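# Sort full electrode packs onto the low platform by weight

## Task

Three packs of welding electrodes sit in the scene. One or two are full and the rest are partly used, and they look identical. Every full pack must end up lying flat on the low platform, and no partly used pack may be on it. The scene fails if, at the end, a gripper is still lifting a partly used pack above the bench. A pack counts as placed only if it stays put without the robot's support. Finish by opening the grippers and pulling both arms away.

## Robot and tools

ROBOT. There are two 7-joint Kinova Gen3 arms, each with a Robotiq 2F-85 two-finger gripper. left_arm's base is at (-0.015, +0.273, 0) and right_arm's at (+0.034, -0.269, 0). The names are only labels and do not refer to sides of an image.

FRAMES. Every pose is given in one scene frame, in metres. The origin is on the table top midway between the bases, +z points up, +x points out over the table, and left_arm sits on the +y side. In a gripper's own frame the fingers extend along +z and close along y. The reported end_effector_position is the point between the pads when they are shut. Closed fingertips reach about 19 mm past it, open ones about 6 mm, and closing pushes the tips roughly 13 mm further out, so leave clearance above surfaces. Orientation is a quaternion written w first (qw, qx, qy, qz). Printed hand positions can be a little off, more so at long reach.

THE ROW. Every motion command uses one 18-number list that covers both arms: left x, y, z, qw, qx, qy, qz, left gripper position, left gripper speed, then the same nine for the right arm. x, y, z and the quaternion are an absolute target pose in the scene frame, not an offset. Gripper position runs from -1 to 1: +1 is fully open (85 mm), 0 is about 41 mm, the pads touch near -0.8, and -1 closes until something blocks the fingers. Gripper speed also runs from -1 to 1, giving about 20, 85 and 150 mm/s at -1, 0 and +1. To leave an arm alone, resend its last pose, its quaternion and its two gripper numbers, because a 0 there is a real command. To keep an orientation steady, send the same quaternion every time rather than copying a drifted reading.

LIMITS ON TARGETS. A call is refused, and nothing is sent, if a target lies more than 0.6 m from that arm's last reported position along any gripper axis. On each control step the commanded pose is clipped to within 70 mm and 16 degrees of the measured pose. Position wins over orientation when both cannot be met.

TOOLS.
execute_actions: "actions" holds at most one item. An empty list returns the current state with pictures. {"rows": [...], "steps": n} plays 1 to 15 rows, one per control step of 1/30 s. n is at most 15 and defaults to 15, and the last row repeats. An action needs at least 6 steps. Its result arrives 6 steps early, and those remaining steps run while you reply. {"steps": n} with no rows is a wait of up to 300 steps, counted from the last result, so your reply time is included. The optional "pictures" flag asks for images.
move: "target" is one 18-number row. "speed" is 0.002 to 0.5 m/s (default 0.25), and turning is capped at twice that value in rad/s. Each gripper follows a straight path to its pose, and both paths end together after 0.5 to 10 s, stopping short if more time would be needed. Paths ignore obstacles and the other arm. Finger numbers are sent at the start. The "move:" line reports the ending (done, off_target, moving, held, fault), any limits that acted (paced means the pose was clipped, held means a check blocked some steps), and each gripper's distance from its target.
wait: "seconds" from 0 to 10. The robot is sent nothing new.
zoom_image: "camera" is one of cam_head_left, cam_head_right, cam_high, cam_low, cam_left_wrist, cam_right_wrist (each 896x504). "region" is [x0, y0, x1, y1] in pixels from the top-left, at most 504 by 504.
read_manual: returns only licence text and does not move anything.
finished_scene: "scene" is the number of the scene being closed.

RESULTS. The state line gives each gripper's pose in the scene frame. "Hand target" shows where the controller is currently driving each hand. "pose unreachable" means the clearance check altered or blocked an arm's command, and HELD marks steps where a row was not fully sent. position_measured_pct is about 50 minus 50 times the finger position, so 0 means fully open. If the fingers stop below about 90 short of their target, they are holding something. Around 90 or higher, the pads have closed on nothing or on something very thin. Joint torque readings change when the hand carries a load. Comparing them while each pack hangs still is the way to tell full packs from partly used ones.

GRIPPING. Send -1 and keep sending it to grip firmly. For a gentler hold, open first, then command a width just under the object's. To release, command a width larger than the object.

AVOID. Do not knock or drop anything off the table, let the arms collide or press on each other, or slam into objects. Faster moves and targets set deeper past a contact press harder. If a joint's contact torque reaches its load limit (49.6 N m for waist, shoulder, upper arm roll and elbow; 31.2 N m for the wrist joints), that arm freezes for 10 s. Holding a load warms the motors: a MOTOR HOT line appears from 60 °C, and at 75 °C the arm weakens and sinks. Loose objects can also be nudged or tugged by outside disturbances.

Each tool is called as name(argument=value, ...) on one line, values as JSON.

## Session

execute_actions(actions=[])

Scene clock: 0.00 s of 6600.00 s.
left_arm: end_effector_position=(+0.3067, +0.5853, +0.2005) position_measured_pct=0.0 end_effector_quat_wxyz=(-0.000, -0.379, +0.926, -0.002) | right_arm: end_effector_position=(+0.5879, -0.4416, +0.3125) position_measured_pct=0.0 end_effector_quat_wxyz=(+0.165, -0.104, +0.675, -0.711)
Joint positions: left_arm=[-0.927  0.43   0.001  1.658  0.003  1.056  1.517] | right_arm=[-0.731  0.878  0.441  1.854  1.515  1.299  0.378]
Joint velocities: left_arm=[ 0.002 -0.001  0.    -0.    -0.    -0.     0.   ] | right_arm=[ 0.001 -0.     0.     0.     0.001  0.     0.001]
Joint torques (N m, as the joint torque sensors report them, + toward a larger angle): no reading
Motor temperatures (°C, as the motors report them): left_arm=[31 36 30 30 38 45 44] | right_arm=[37 33 37 33 41 41 46]
Hand target (left_arm): +0.307, +0.585, +0.200; -0.000, -0.379, +0.926, -0.002
Hand target (right_arm): +0.588, -0.442, +0.313; +0.165, -0.104, +0.675, -0.711

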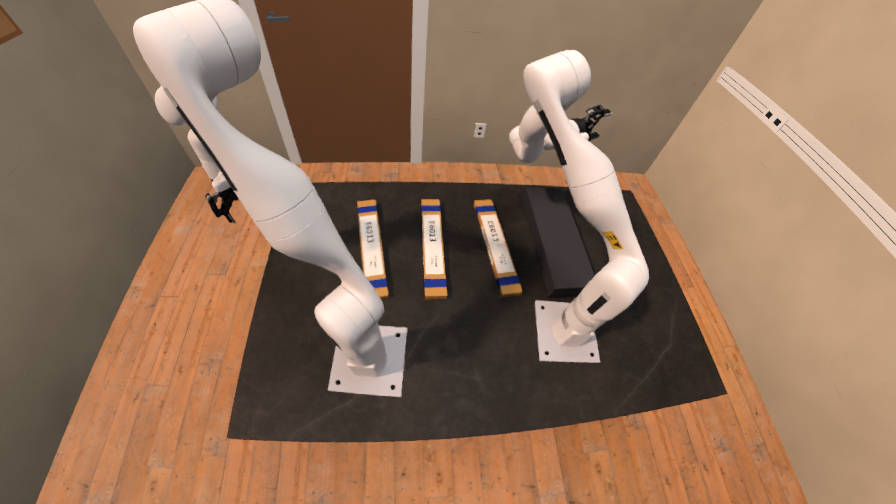

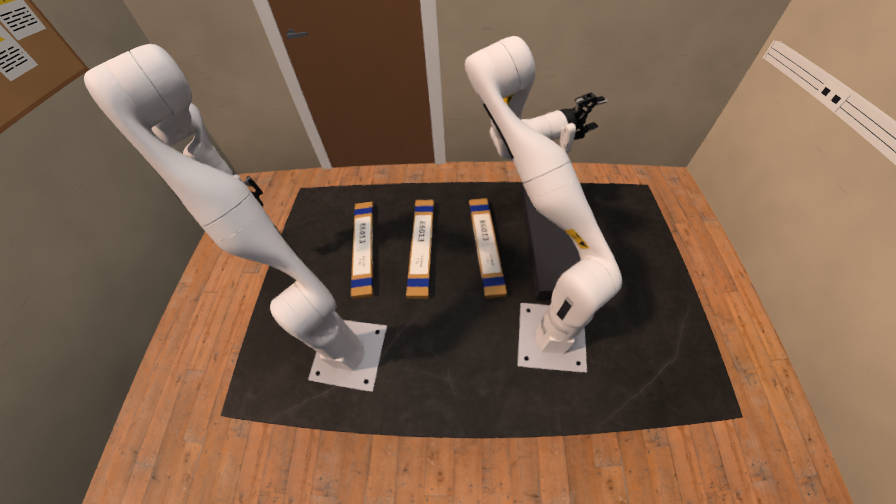

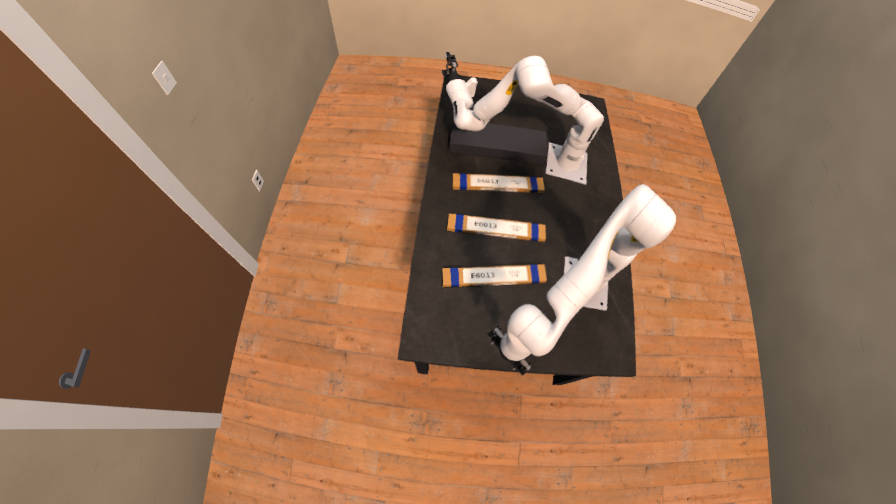

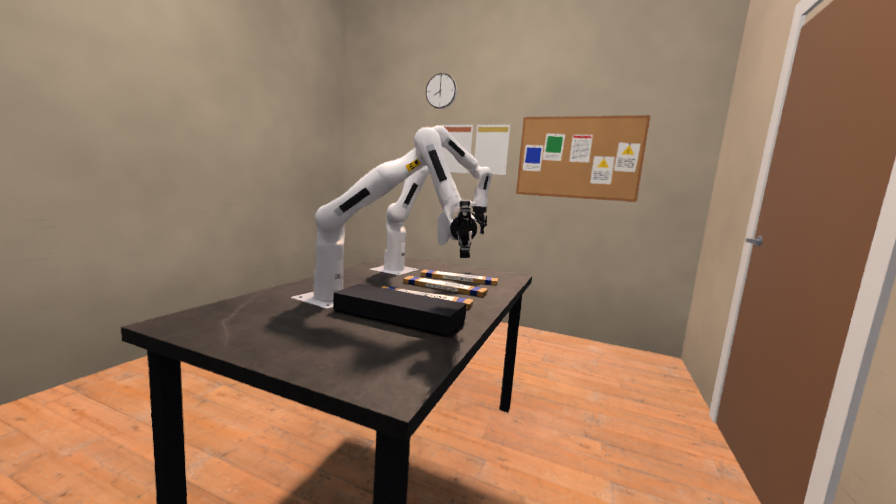

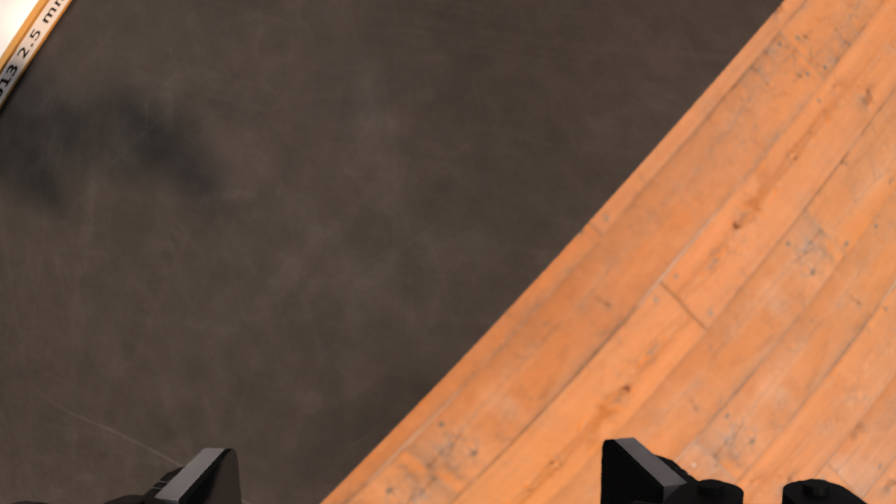

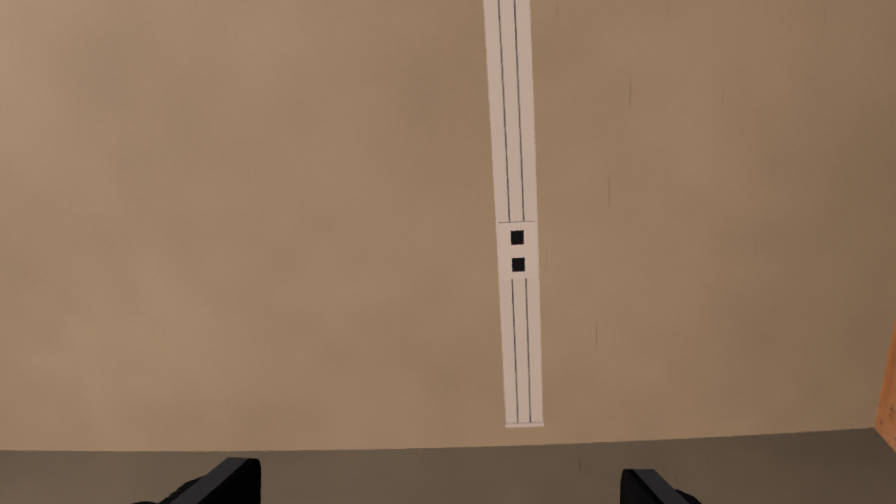

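move(target=[0.36,0.28,0.2,0,0,1,0,1,0,0.36,-0.10,0.2,0,0,1,0,1,0], speed=0.4)

Scene clock: 3.07 s of 6600.00 s.
left_arm: end_effector_position=(+0.3583, +0.2807, +0.1998) position_measured_pct=0.0 end_effector_quat_wxyz=(-0.001, -0.000, +1.000, +0.000) | right_arm: end_effector_position=(+0.3606, -0.0984, +0.2002) position_measured_pct=0.0 end_effector_quat_wxyz=(-0.000, -0.002, +1.000, +0.001)
Joint positions: left_arm=[-0.43   0.284  0.31   1.908 -0.105  0.969  1.597] | right_arm=[-0.636  0.264 -0.054  1.914  0.015  0.964  1.008]
Joint velocities: left_arm=[ 0.003  0.001  0.004 -0.    -0.002  0.     0.003] | right_arm=[ 0.006 -0.003  0.009  0.002 -0.004 -0.001  0.004]
Joint torques (N m, as the joint torque sensors report them, + toward a larger angle): left_arm=[ -0.51 -12.27   1.14  -7.99  -0.13   0.17   0.23] | right_arm=[  0.37 -13.41   0.25  -6.52   0.14   0.09   0.43]
Motor temperatures (°C, as the motors report them): left_arm=[31 36 30 30 38 45 44] | right_arm=[37 33 37 33 41 41 46]
Hand target (left_arm): +0.358, +0.281, +0.200; -0.001, -0.000, +1.000, +0.000
Hand target (right_arm): +0.361, -0.099, +0.200; -0.000, -0.001, +1.000, +0.001
Off the commanded pose (left_arm): 0.002 m, 0 deg.
Off the commanded pose (right_arm): 0.002 m, 0 deg.
Kept back: nothing.
move: done
camera_calibration (this result's frames):
cam_left_wrist: T_world_to_cam=[[0.00944036, 0.99906, 0.0423006, -0.298755], [0.999953, -0.00934539, -0.00244239, -0.301892], [-0.00204478, 0.0423217, -0.999102, 0.335855], [0, 0, 0, 1]] pos_world=[0.305385, 0.281439, 0.347453]
cam_right_wrist: T_world_to_cam=[[-0.0372481, 0.999212, -0.0136873, 0.109422], [0.999094, 0.0369545, -0.0211157, -0.290396], [-0.0205933, -0.0144614, -0.999683, 0.355771], [0, 0, 0, 1]] pos_world=[0.301535, -0.0934597, 0.351024]

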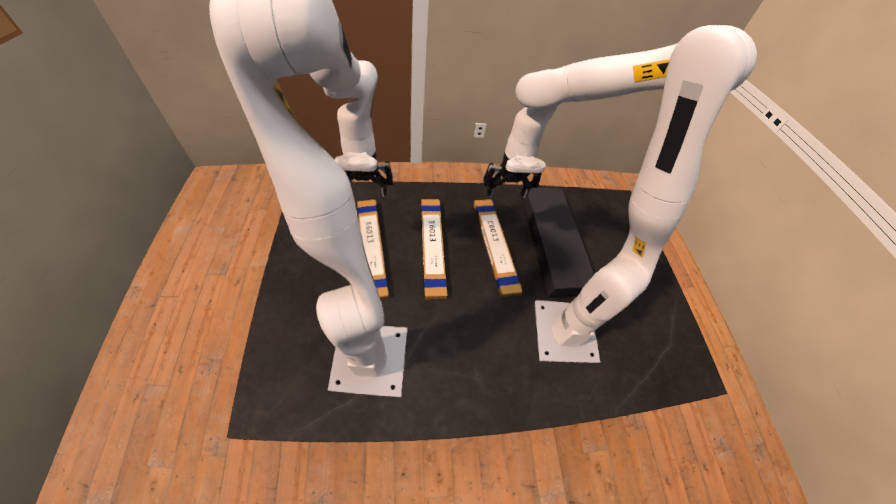

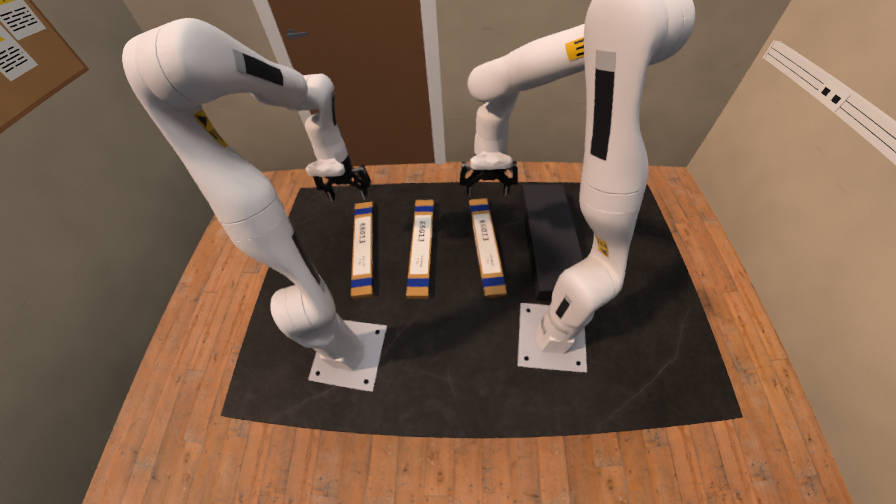

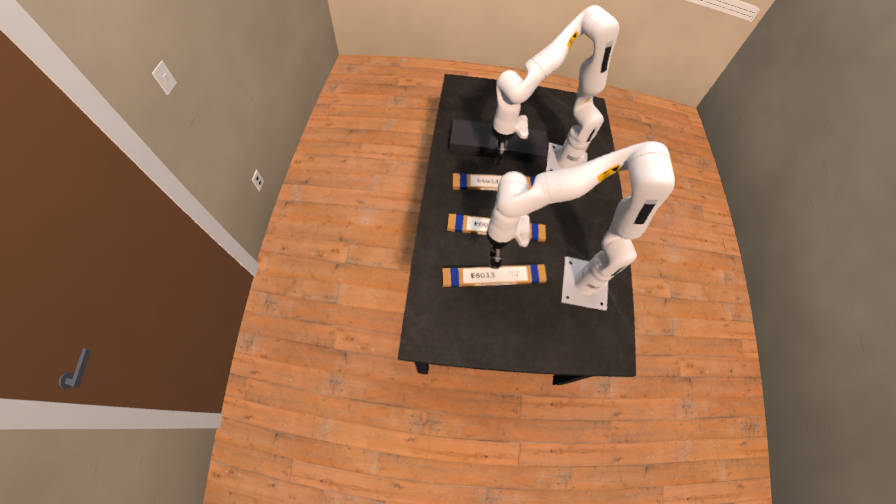

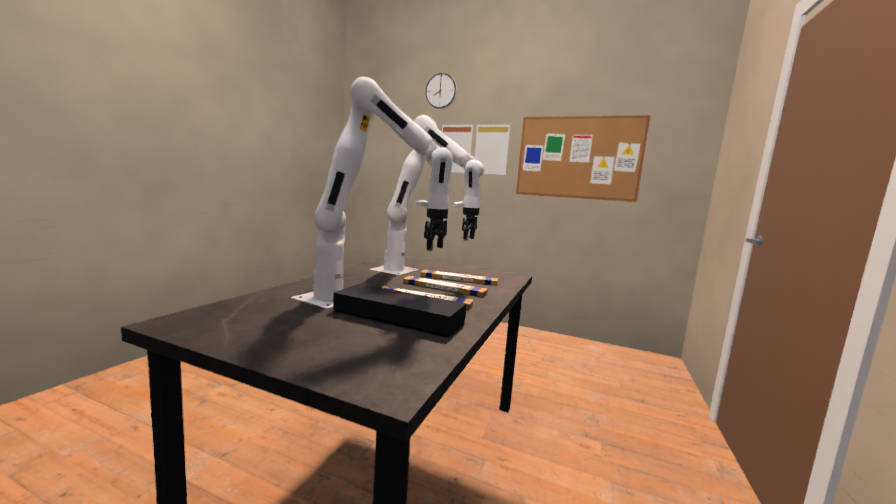

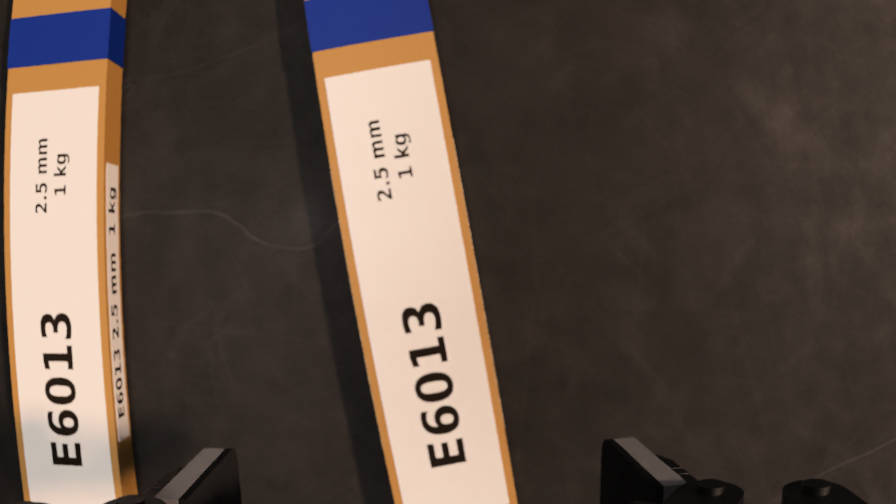

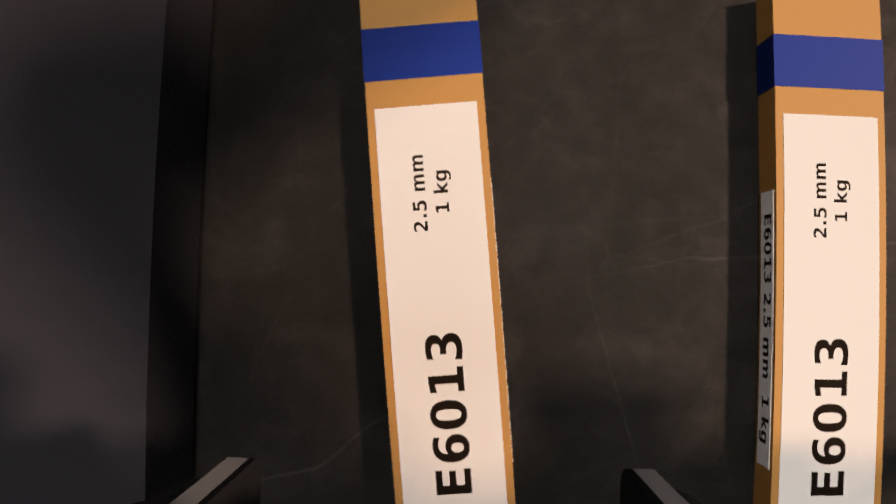

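move(target=[0.328,0.282,0.02,0,-0.083,0.9965,0,1,0,0.334,-0.10,0.02,0,-0.055,0.9985,0,1,0], speed=0.15)

move(target=[0.328,0.282,0.02,0,-0.083,0.9965,0,-1,0,0.334,-0.10,0.02,0,-0.055,0.9985,0,-1,0])

move(target=[0.328,0.282,0.04,0,-0.083,0.9965,0,-1,0,0.334,-0.10,0.04,0,-0.055,0.9985,0,-1,0], speed=0.05)

Scene clock: 5.10 s of 6600.00 s.
left_arm: end_effector_position=(+0.3286, +0.2829, +0.0204) position_measured_pct=0.0 end_effector_quat_wxyz=(+0.000, -0.084, +0.996, +0.001) | right_arm: end_effector_position=(+0.3347, -0.1002, +0.0202) position_measured_pct=0.0 end_effector_quat_wxyz=(+0.001, -0.054, +0.999, -0.001)
Joint positions: left_arm=[-0.295  0.617  0.131  2.207 -0.239  0.33   1.874] | right_arm=[-0.68   0.613 -0.049  2.198  0.092  0.332  1.002]
Joint velocities: left_arm=[ 0.005  0.007  0.001  0.    -0.001 -0.001  0.001] | right_arm=[-0.002  0.007 -0.001  0.001  0.002  0.    -0.001]
Joint torques (N m, as the joint torque sensors report them, + toward a larger angle): left_arm=[ -0.96 -14.55   0.95  -3.31  -0.2    0.19  -0.02] | right_arm=[  0.13 -14.88   0.11  -2.55   0.24  -0.02   0.49]
Motor temperatures (°C, as the motors report them): left_arm=[31 36 30 30 38 45 44] | right_arm=[37 33 37 33 41 41 46]
Hand target (left_arm): +0.328, +0.283, +0.020; +0.000, -0.084, +0.996, +0.001
Hand target (right_arm): +0.334, -0.100, +0.020; +0.000, -0.054, +0.999, -0.001
Off the commanded pose (left_arm): 0.001 m, 0 deg.
Off the commanded pose (right_arm): 0.001 m, 0 deg.
Kept back: nothing.
move: done
camera_calibration (this result's frames):
cam_left_wrist: T_world_to_cam=[[-0.157334, 0.986617, 0.0428126, -0.234723], [0.98753, 0.157426, 0.00123372, -0.315793], [-0.00552262, 0.0424729, -0.999082, 0.157544], [0, 0, 0, 1]] pos_world=[0.275795, 0.274604, 0.167838]
cam_right_wrist: T_world_to_cam=[[-0.142024, 0.989734, -0.0160127, 0.141974], [0.989724, 0.141715, -0.019047, -0.254643], [-0.0165822, -0.0185533, -0.99969, 0.173463], [0, 0, 0, 1]] pos_world=[0.275067, -0.101211, 0.170833]

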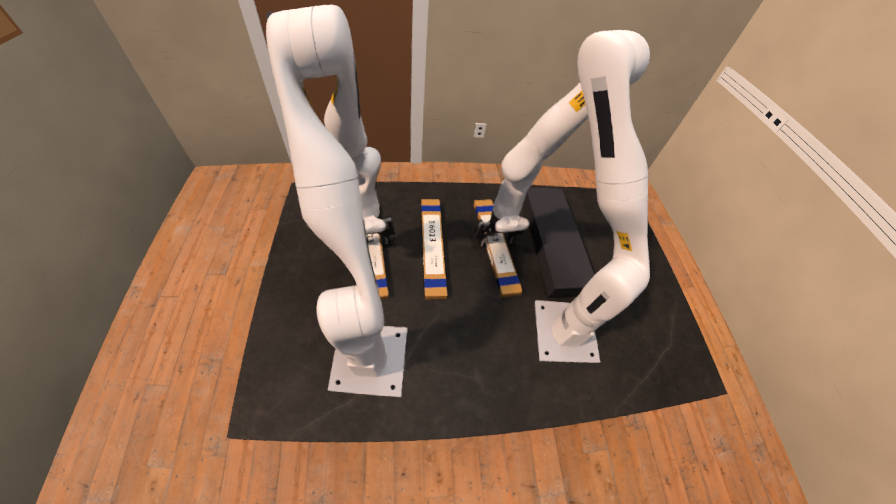

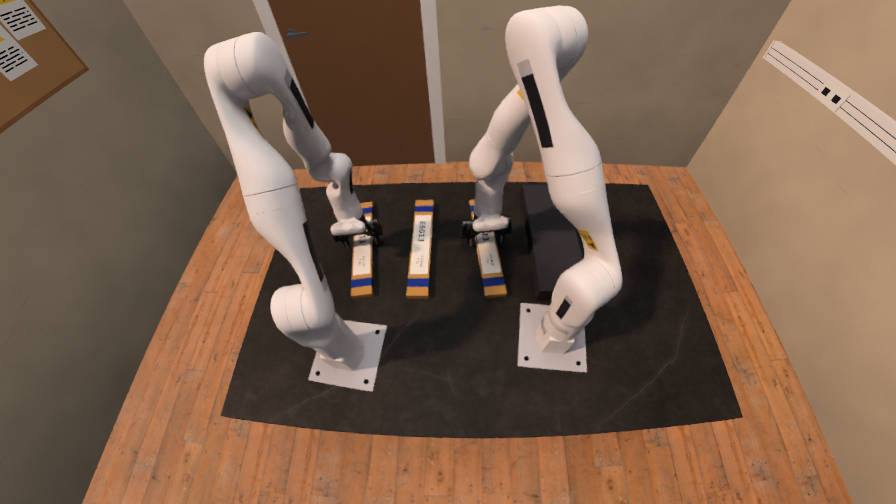

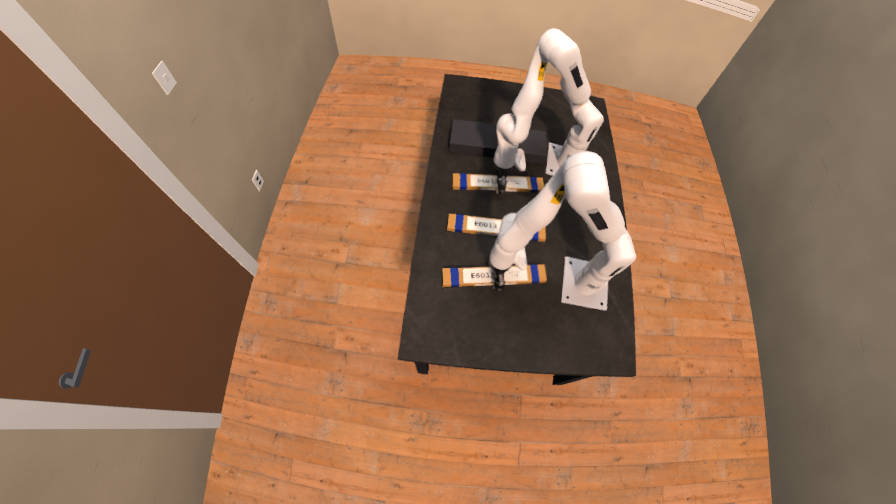

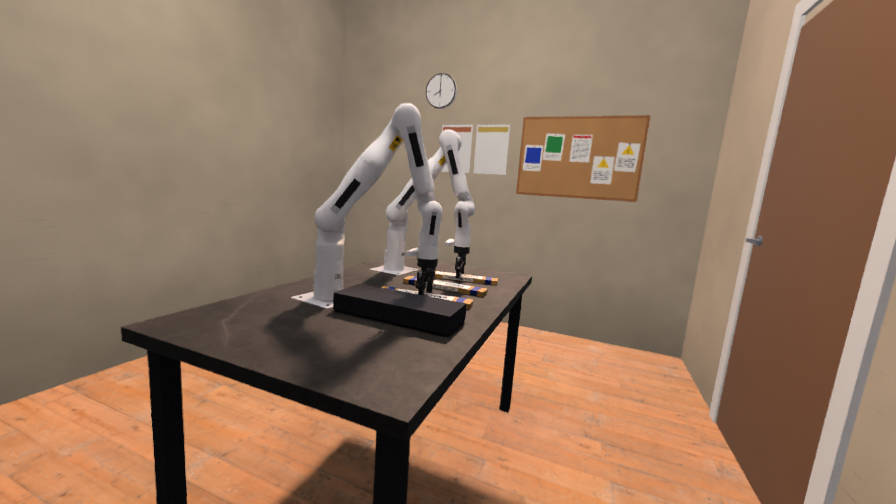

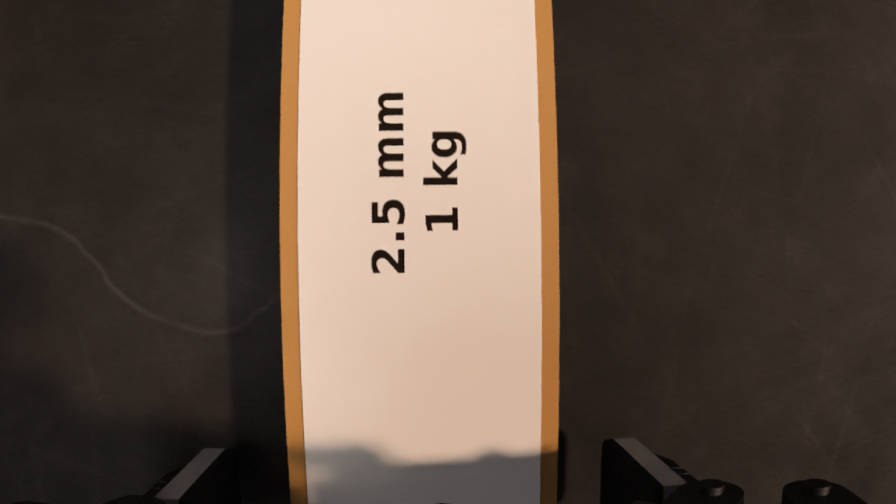

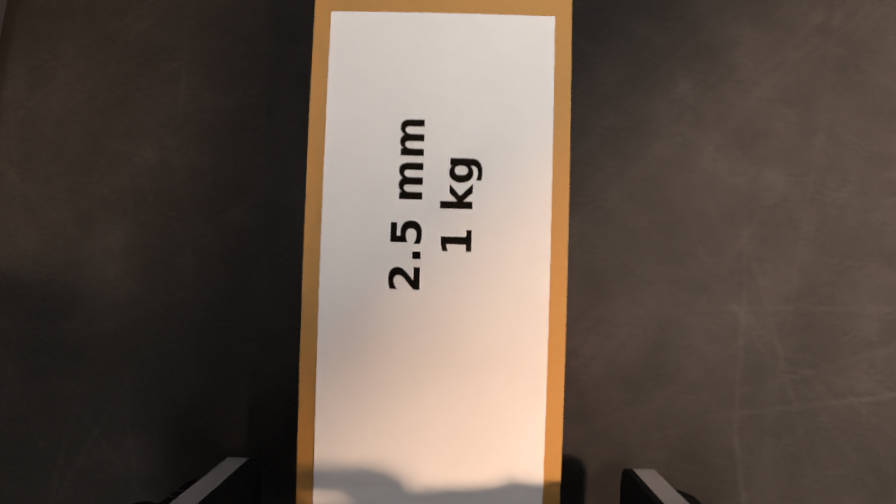

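Scene clock: 5.83 s of 6600.00 s.
left_arm: end_effector_position=(+0.3281, +0.2826, +0.0215) position_measured_pct=35.7 end_effector_quat_wxyz=(+0.001, -0.083, +0.997, +0.001) | right_arm: end_effector_position=(+0.3342, -0.1002, +0.0214) position_measured_pct=35.3 end_effector_quat_wxyz=(+0.001, -0.055, +0.999, +0.000)
Joint positions: left_arm=[-0.295  0.613  0.132  2.209 -0.239  0.331  1.874] | right_arm=[-0.679  0.609 -0.051  2.2    0.091  0.333  1.003]
Joint velocities: left_arm=[-0.001  0.    -0.     0.    -0.    -0.    -0.   ] | right_arm=[ 0.     0.    -0.     0.001  0.001 -0.    -0.   ]
Joint torques (N m, as the joint torque sensors report them, + toward a larger angle): left_arm=[ -0.24 -10.9    1.2   -3.84   0.09  -0.9    0.13] | right_arm=[  0.16 -11.84  -0.1   -3.11   0.2   -0.9    0.51]
Motor temperatures (°C, as the motors report them): left_arm=[31 36 30 30 38 45 44] | right_arm=[37 33 37 33 41 41 46]
Hand target (left_arm): +0.328, +0.282, +0.020; -0.000, -0.083, +0.997, +0.000
Hand target (right_arm): +0.334, -0.100, +0.020; -0.000, -0.055, +0.998, -0.000
Off the commanded pose (left_arm): 0.002 m, 0 deg.
Off the commanded pose (right_arm): 0.001 m, 0 deg.
Kept back: nothing.
move: done
camera_calibration (this result's frames):
cam_left_wrist: T_world_to_cam=[[-0.155856, 0.986864, 0.0425169, -0.235048], [0.98777, 0.155902, 0.00224584, -0.314947], [-0.00441215, 0.042347, -0.999093, 0.158318], [0, 0, 0, 1]] pos_world=[0.27516, 0.274357, 0.168875]
cam_right_wrist: T_world_to_cam=[[-0.142755, 0.98965, -0.0146038, 0.142112], [0.989623, 0.142475, -0.0186503, -0.254063], [-0.0163766, -0.0171146, -0.999719, 0.174753], [0, 0, 0, 1]] pos_world=[0.274576, -0.101452, 0.172041]

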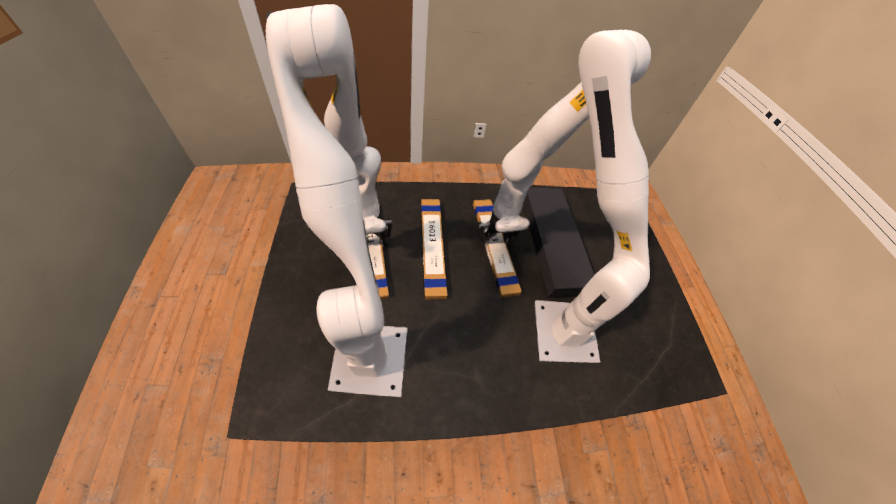

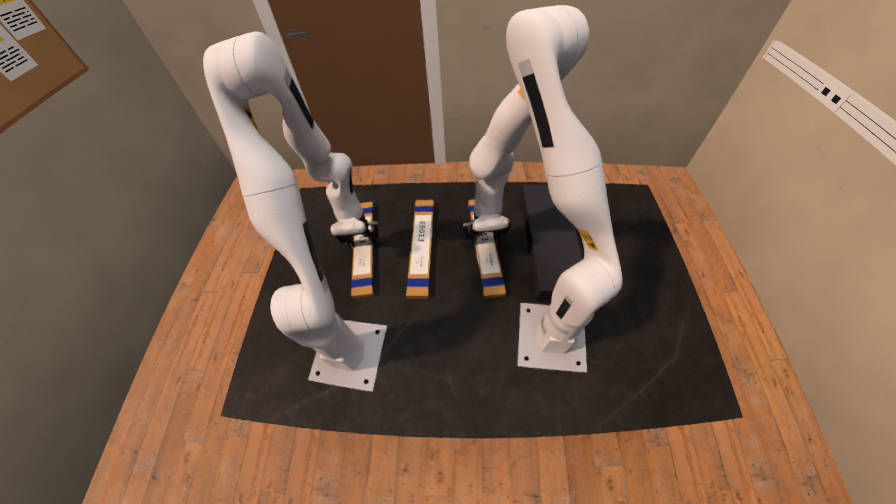

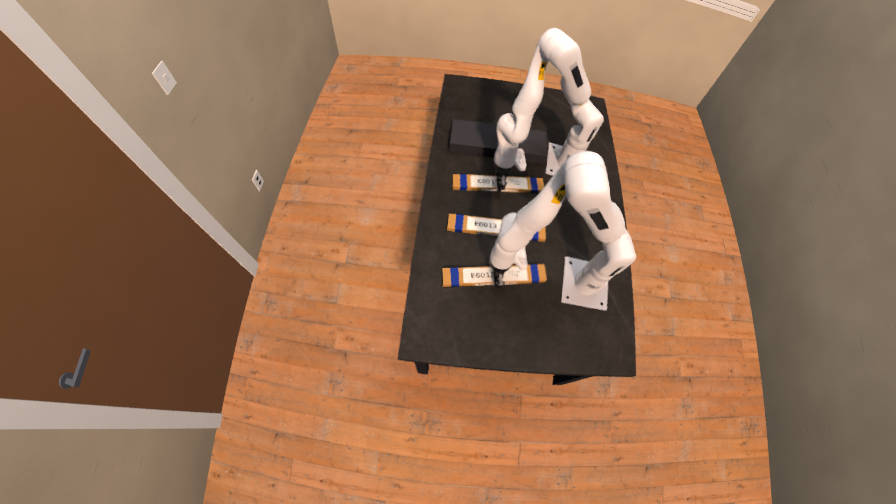

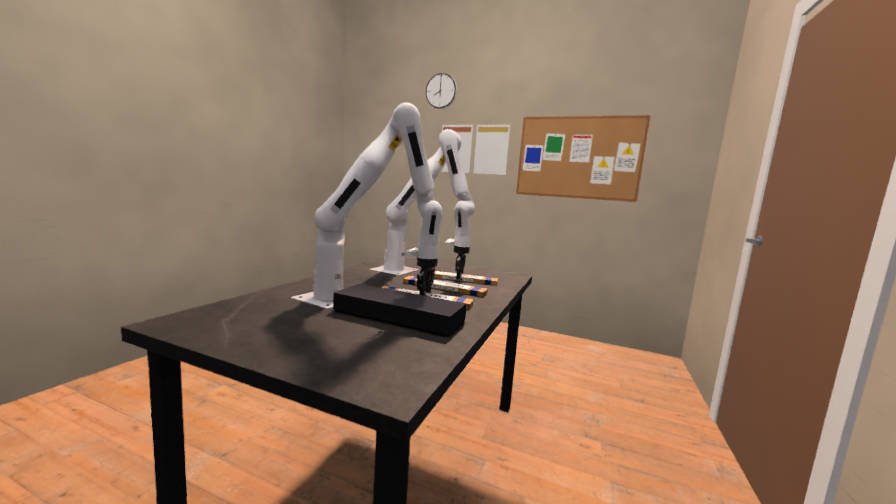

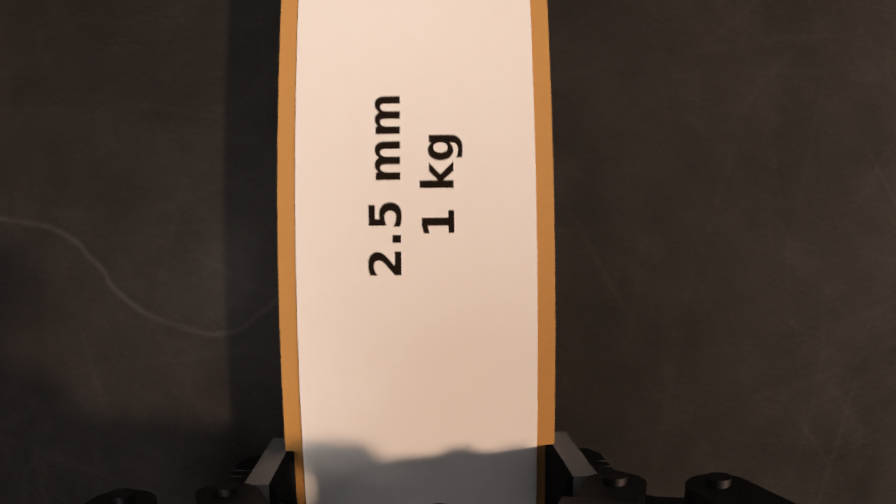

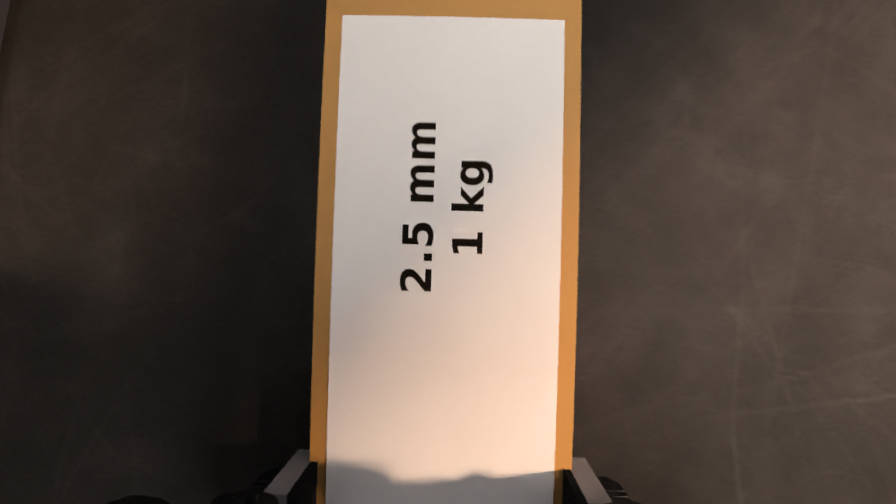

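Scene clock: 6.57 s of 6600.00 s.
left_arm: end_effector_position=(+0.3278, +0.2818, +0.0398) position_measured_pct=35.7 end_effector_quat_wxyz=(-0.000, -0.083, +0.997, -0.000) | right_arm: end_effector_position=(+0.3338, -0.1000, +0.0398) position_measured_pct=35.7 end_effector_quat_wxyz=(-0.000, -0.055, +0.998, -0.000)
Joint positions: left_arm=[-0.316  0.564  0.16   2.198 -0.223  0.394  1.86 ] | right_arm=[-0.671  0.559 -0.062  2.189  0.084  0.397  1.01 ]
Joint velocities: left_arm=[-0.005 -0.003 -0.    -0.001  0.001  0.001 -0.001] | right_arm=[ 0.001 -0.005  0.    -0.001 -0.001  0.     0.001]
Joint torques (N m, as the joint torque sensors report them, + toward a larger angle): left_arm=[ -1.12 -17.56   1.54  -5.18  -0.27   0.36   0.  ] | right_arm=[  0.2  -15.36   0.12  -3.44   0.12   0.06   0.45]
Motor temperatures (°C, as the motors report them): left_arm=[31 36 30 30 38 45 44] | right_arm=[37 33 37 33 41 41 46]
Hand target (left_arm): +0.328, +0.282, +0.040; -0.000, -0.083, +0.997, -0.000
Hand target (right_arm): +0.334, -0.100, +0.040; -0.000, -0.055, +0.998, +0.000
Off the commanded pose (left_arm): 0.000 m, 0 deg.
Off the commanded pose (right_arm): 0.000 m, 0 deg.
Kept back: nothing.
move: done
camera_calibration (this result's frames):
cam_left_wrist: T_world_to_cam=[[-0.154959, 0.987055, 0.0413483, -0.235449], [0.987898, 0.155102, -0.000247715, -0.31428], [-0.00665772, 0.0408095, -0.999145, 0.177864], [0, 0, 0, 1]] pos_world=[0.275176, 0.273889, 0.187369]
cam_right_wrist: T_world_to_cam=[[-0.14353, 0.989534, -0.0148734, 0.142388], [0.989473, 0.143208, -0.0208344, -0.25315], [-0.0184863, -0.0177072, -0.999672, 0.193854], [0, 0, 0, 1]] pos_world=[0.274506, -0.101212, 0.190634]

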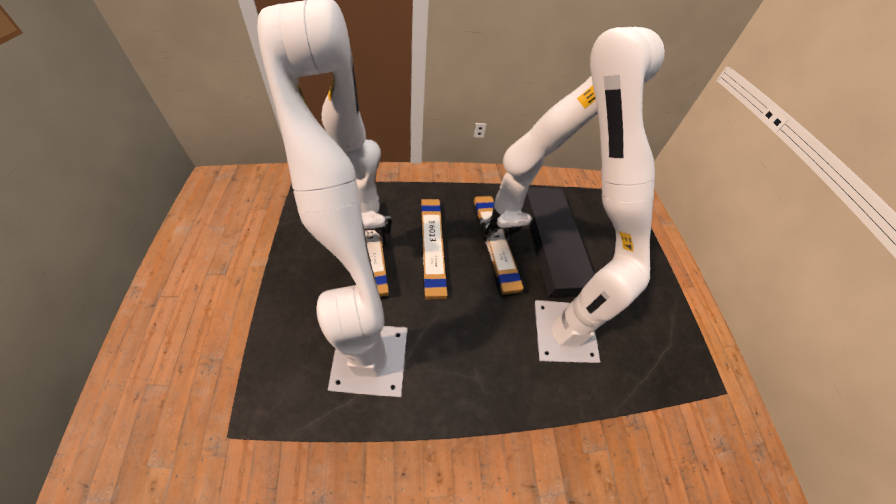

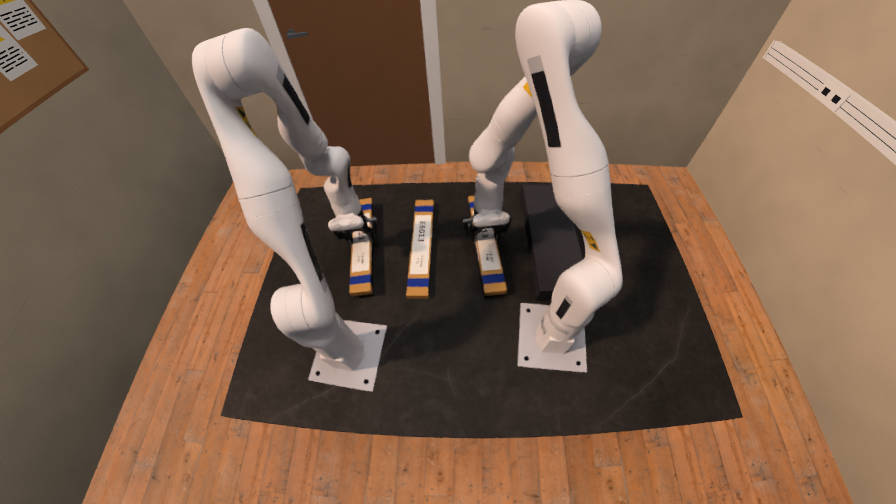

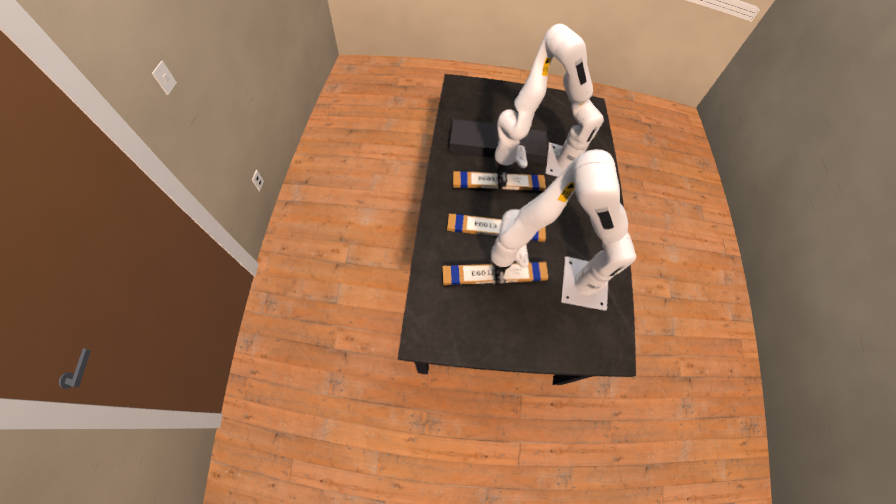

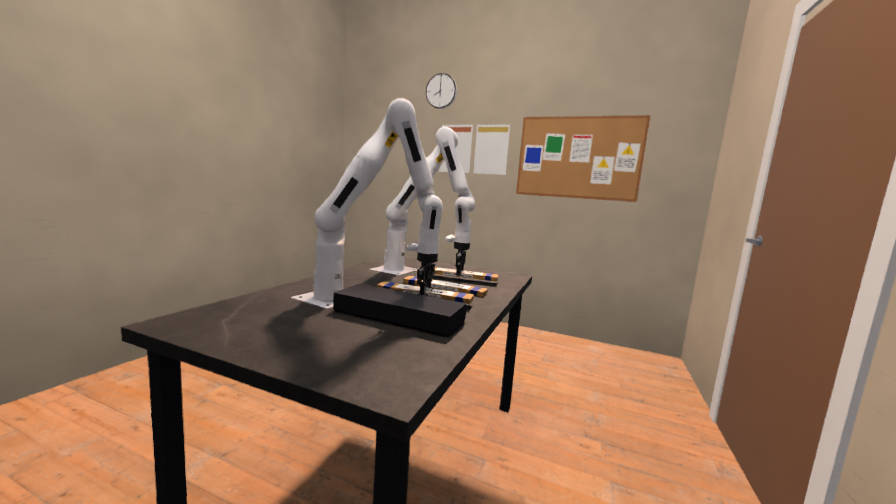

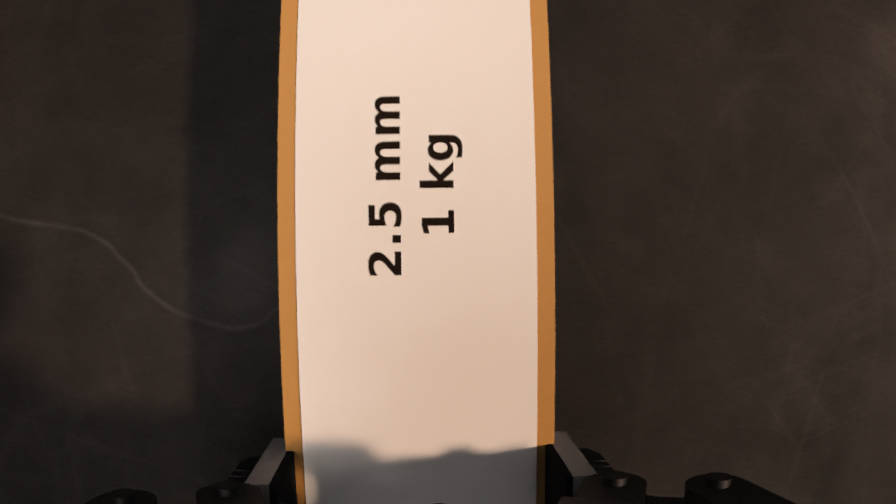

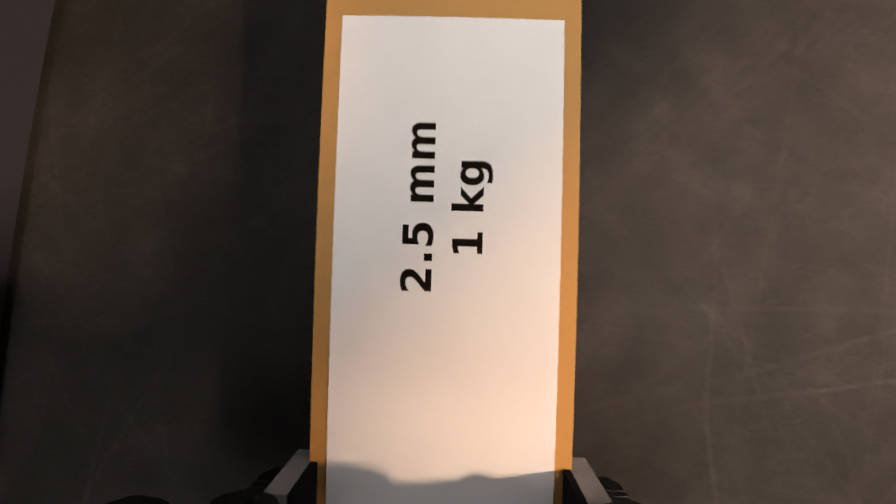

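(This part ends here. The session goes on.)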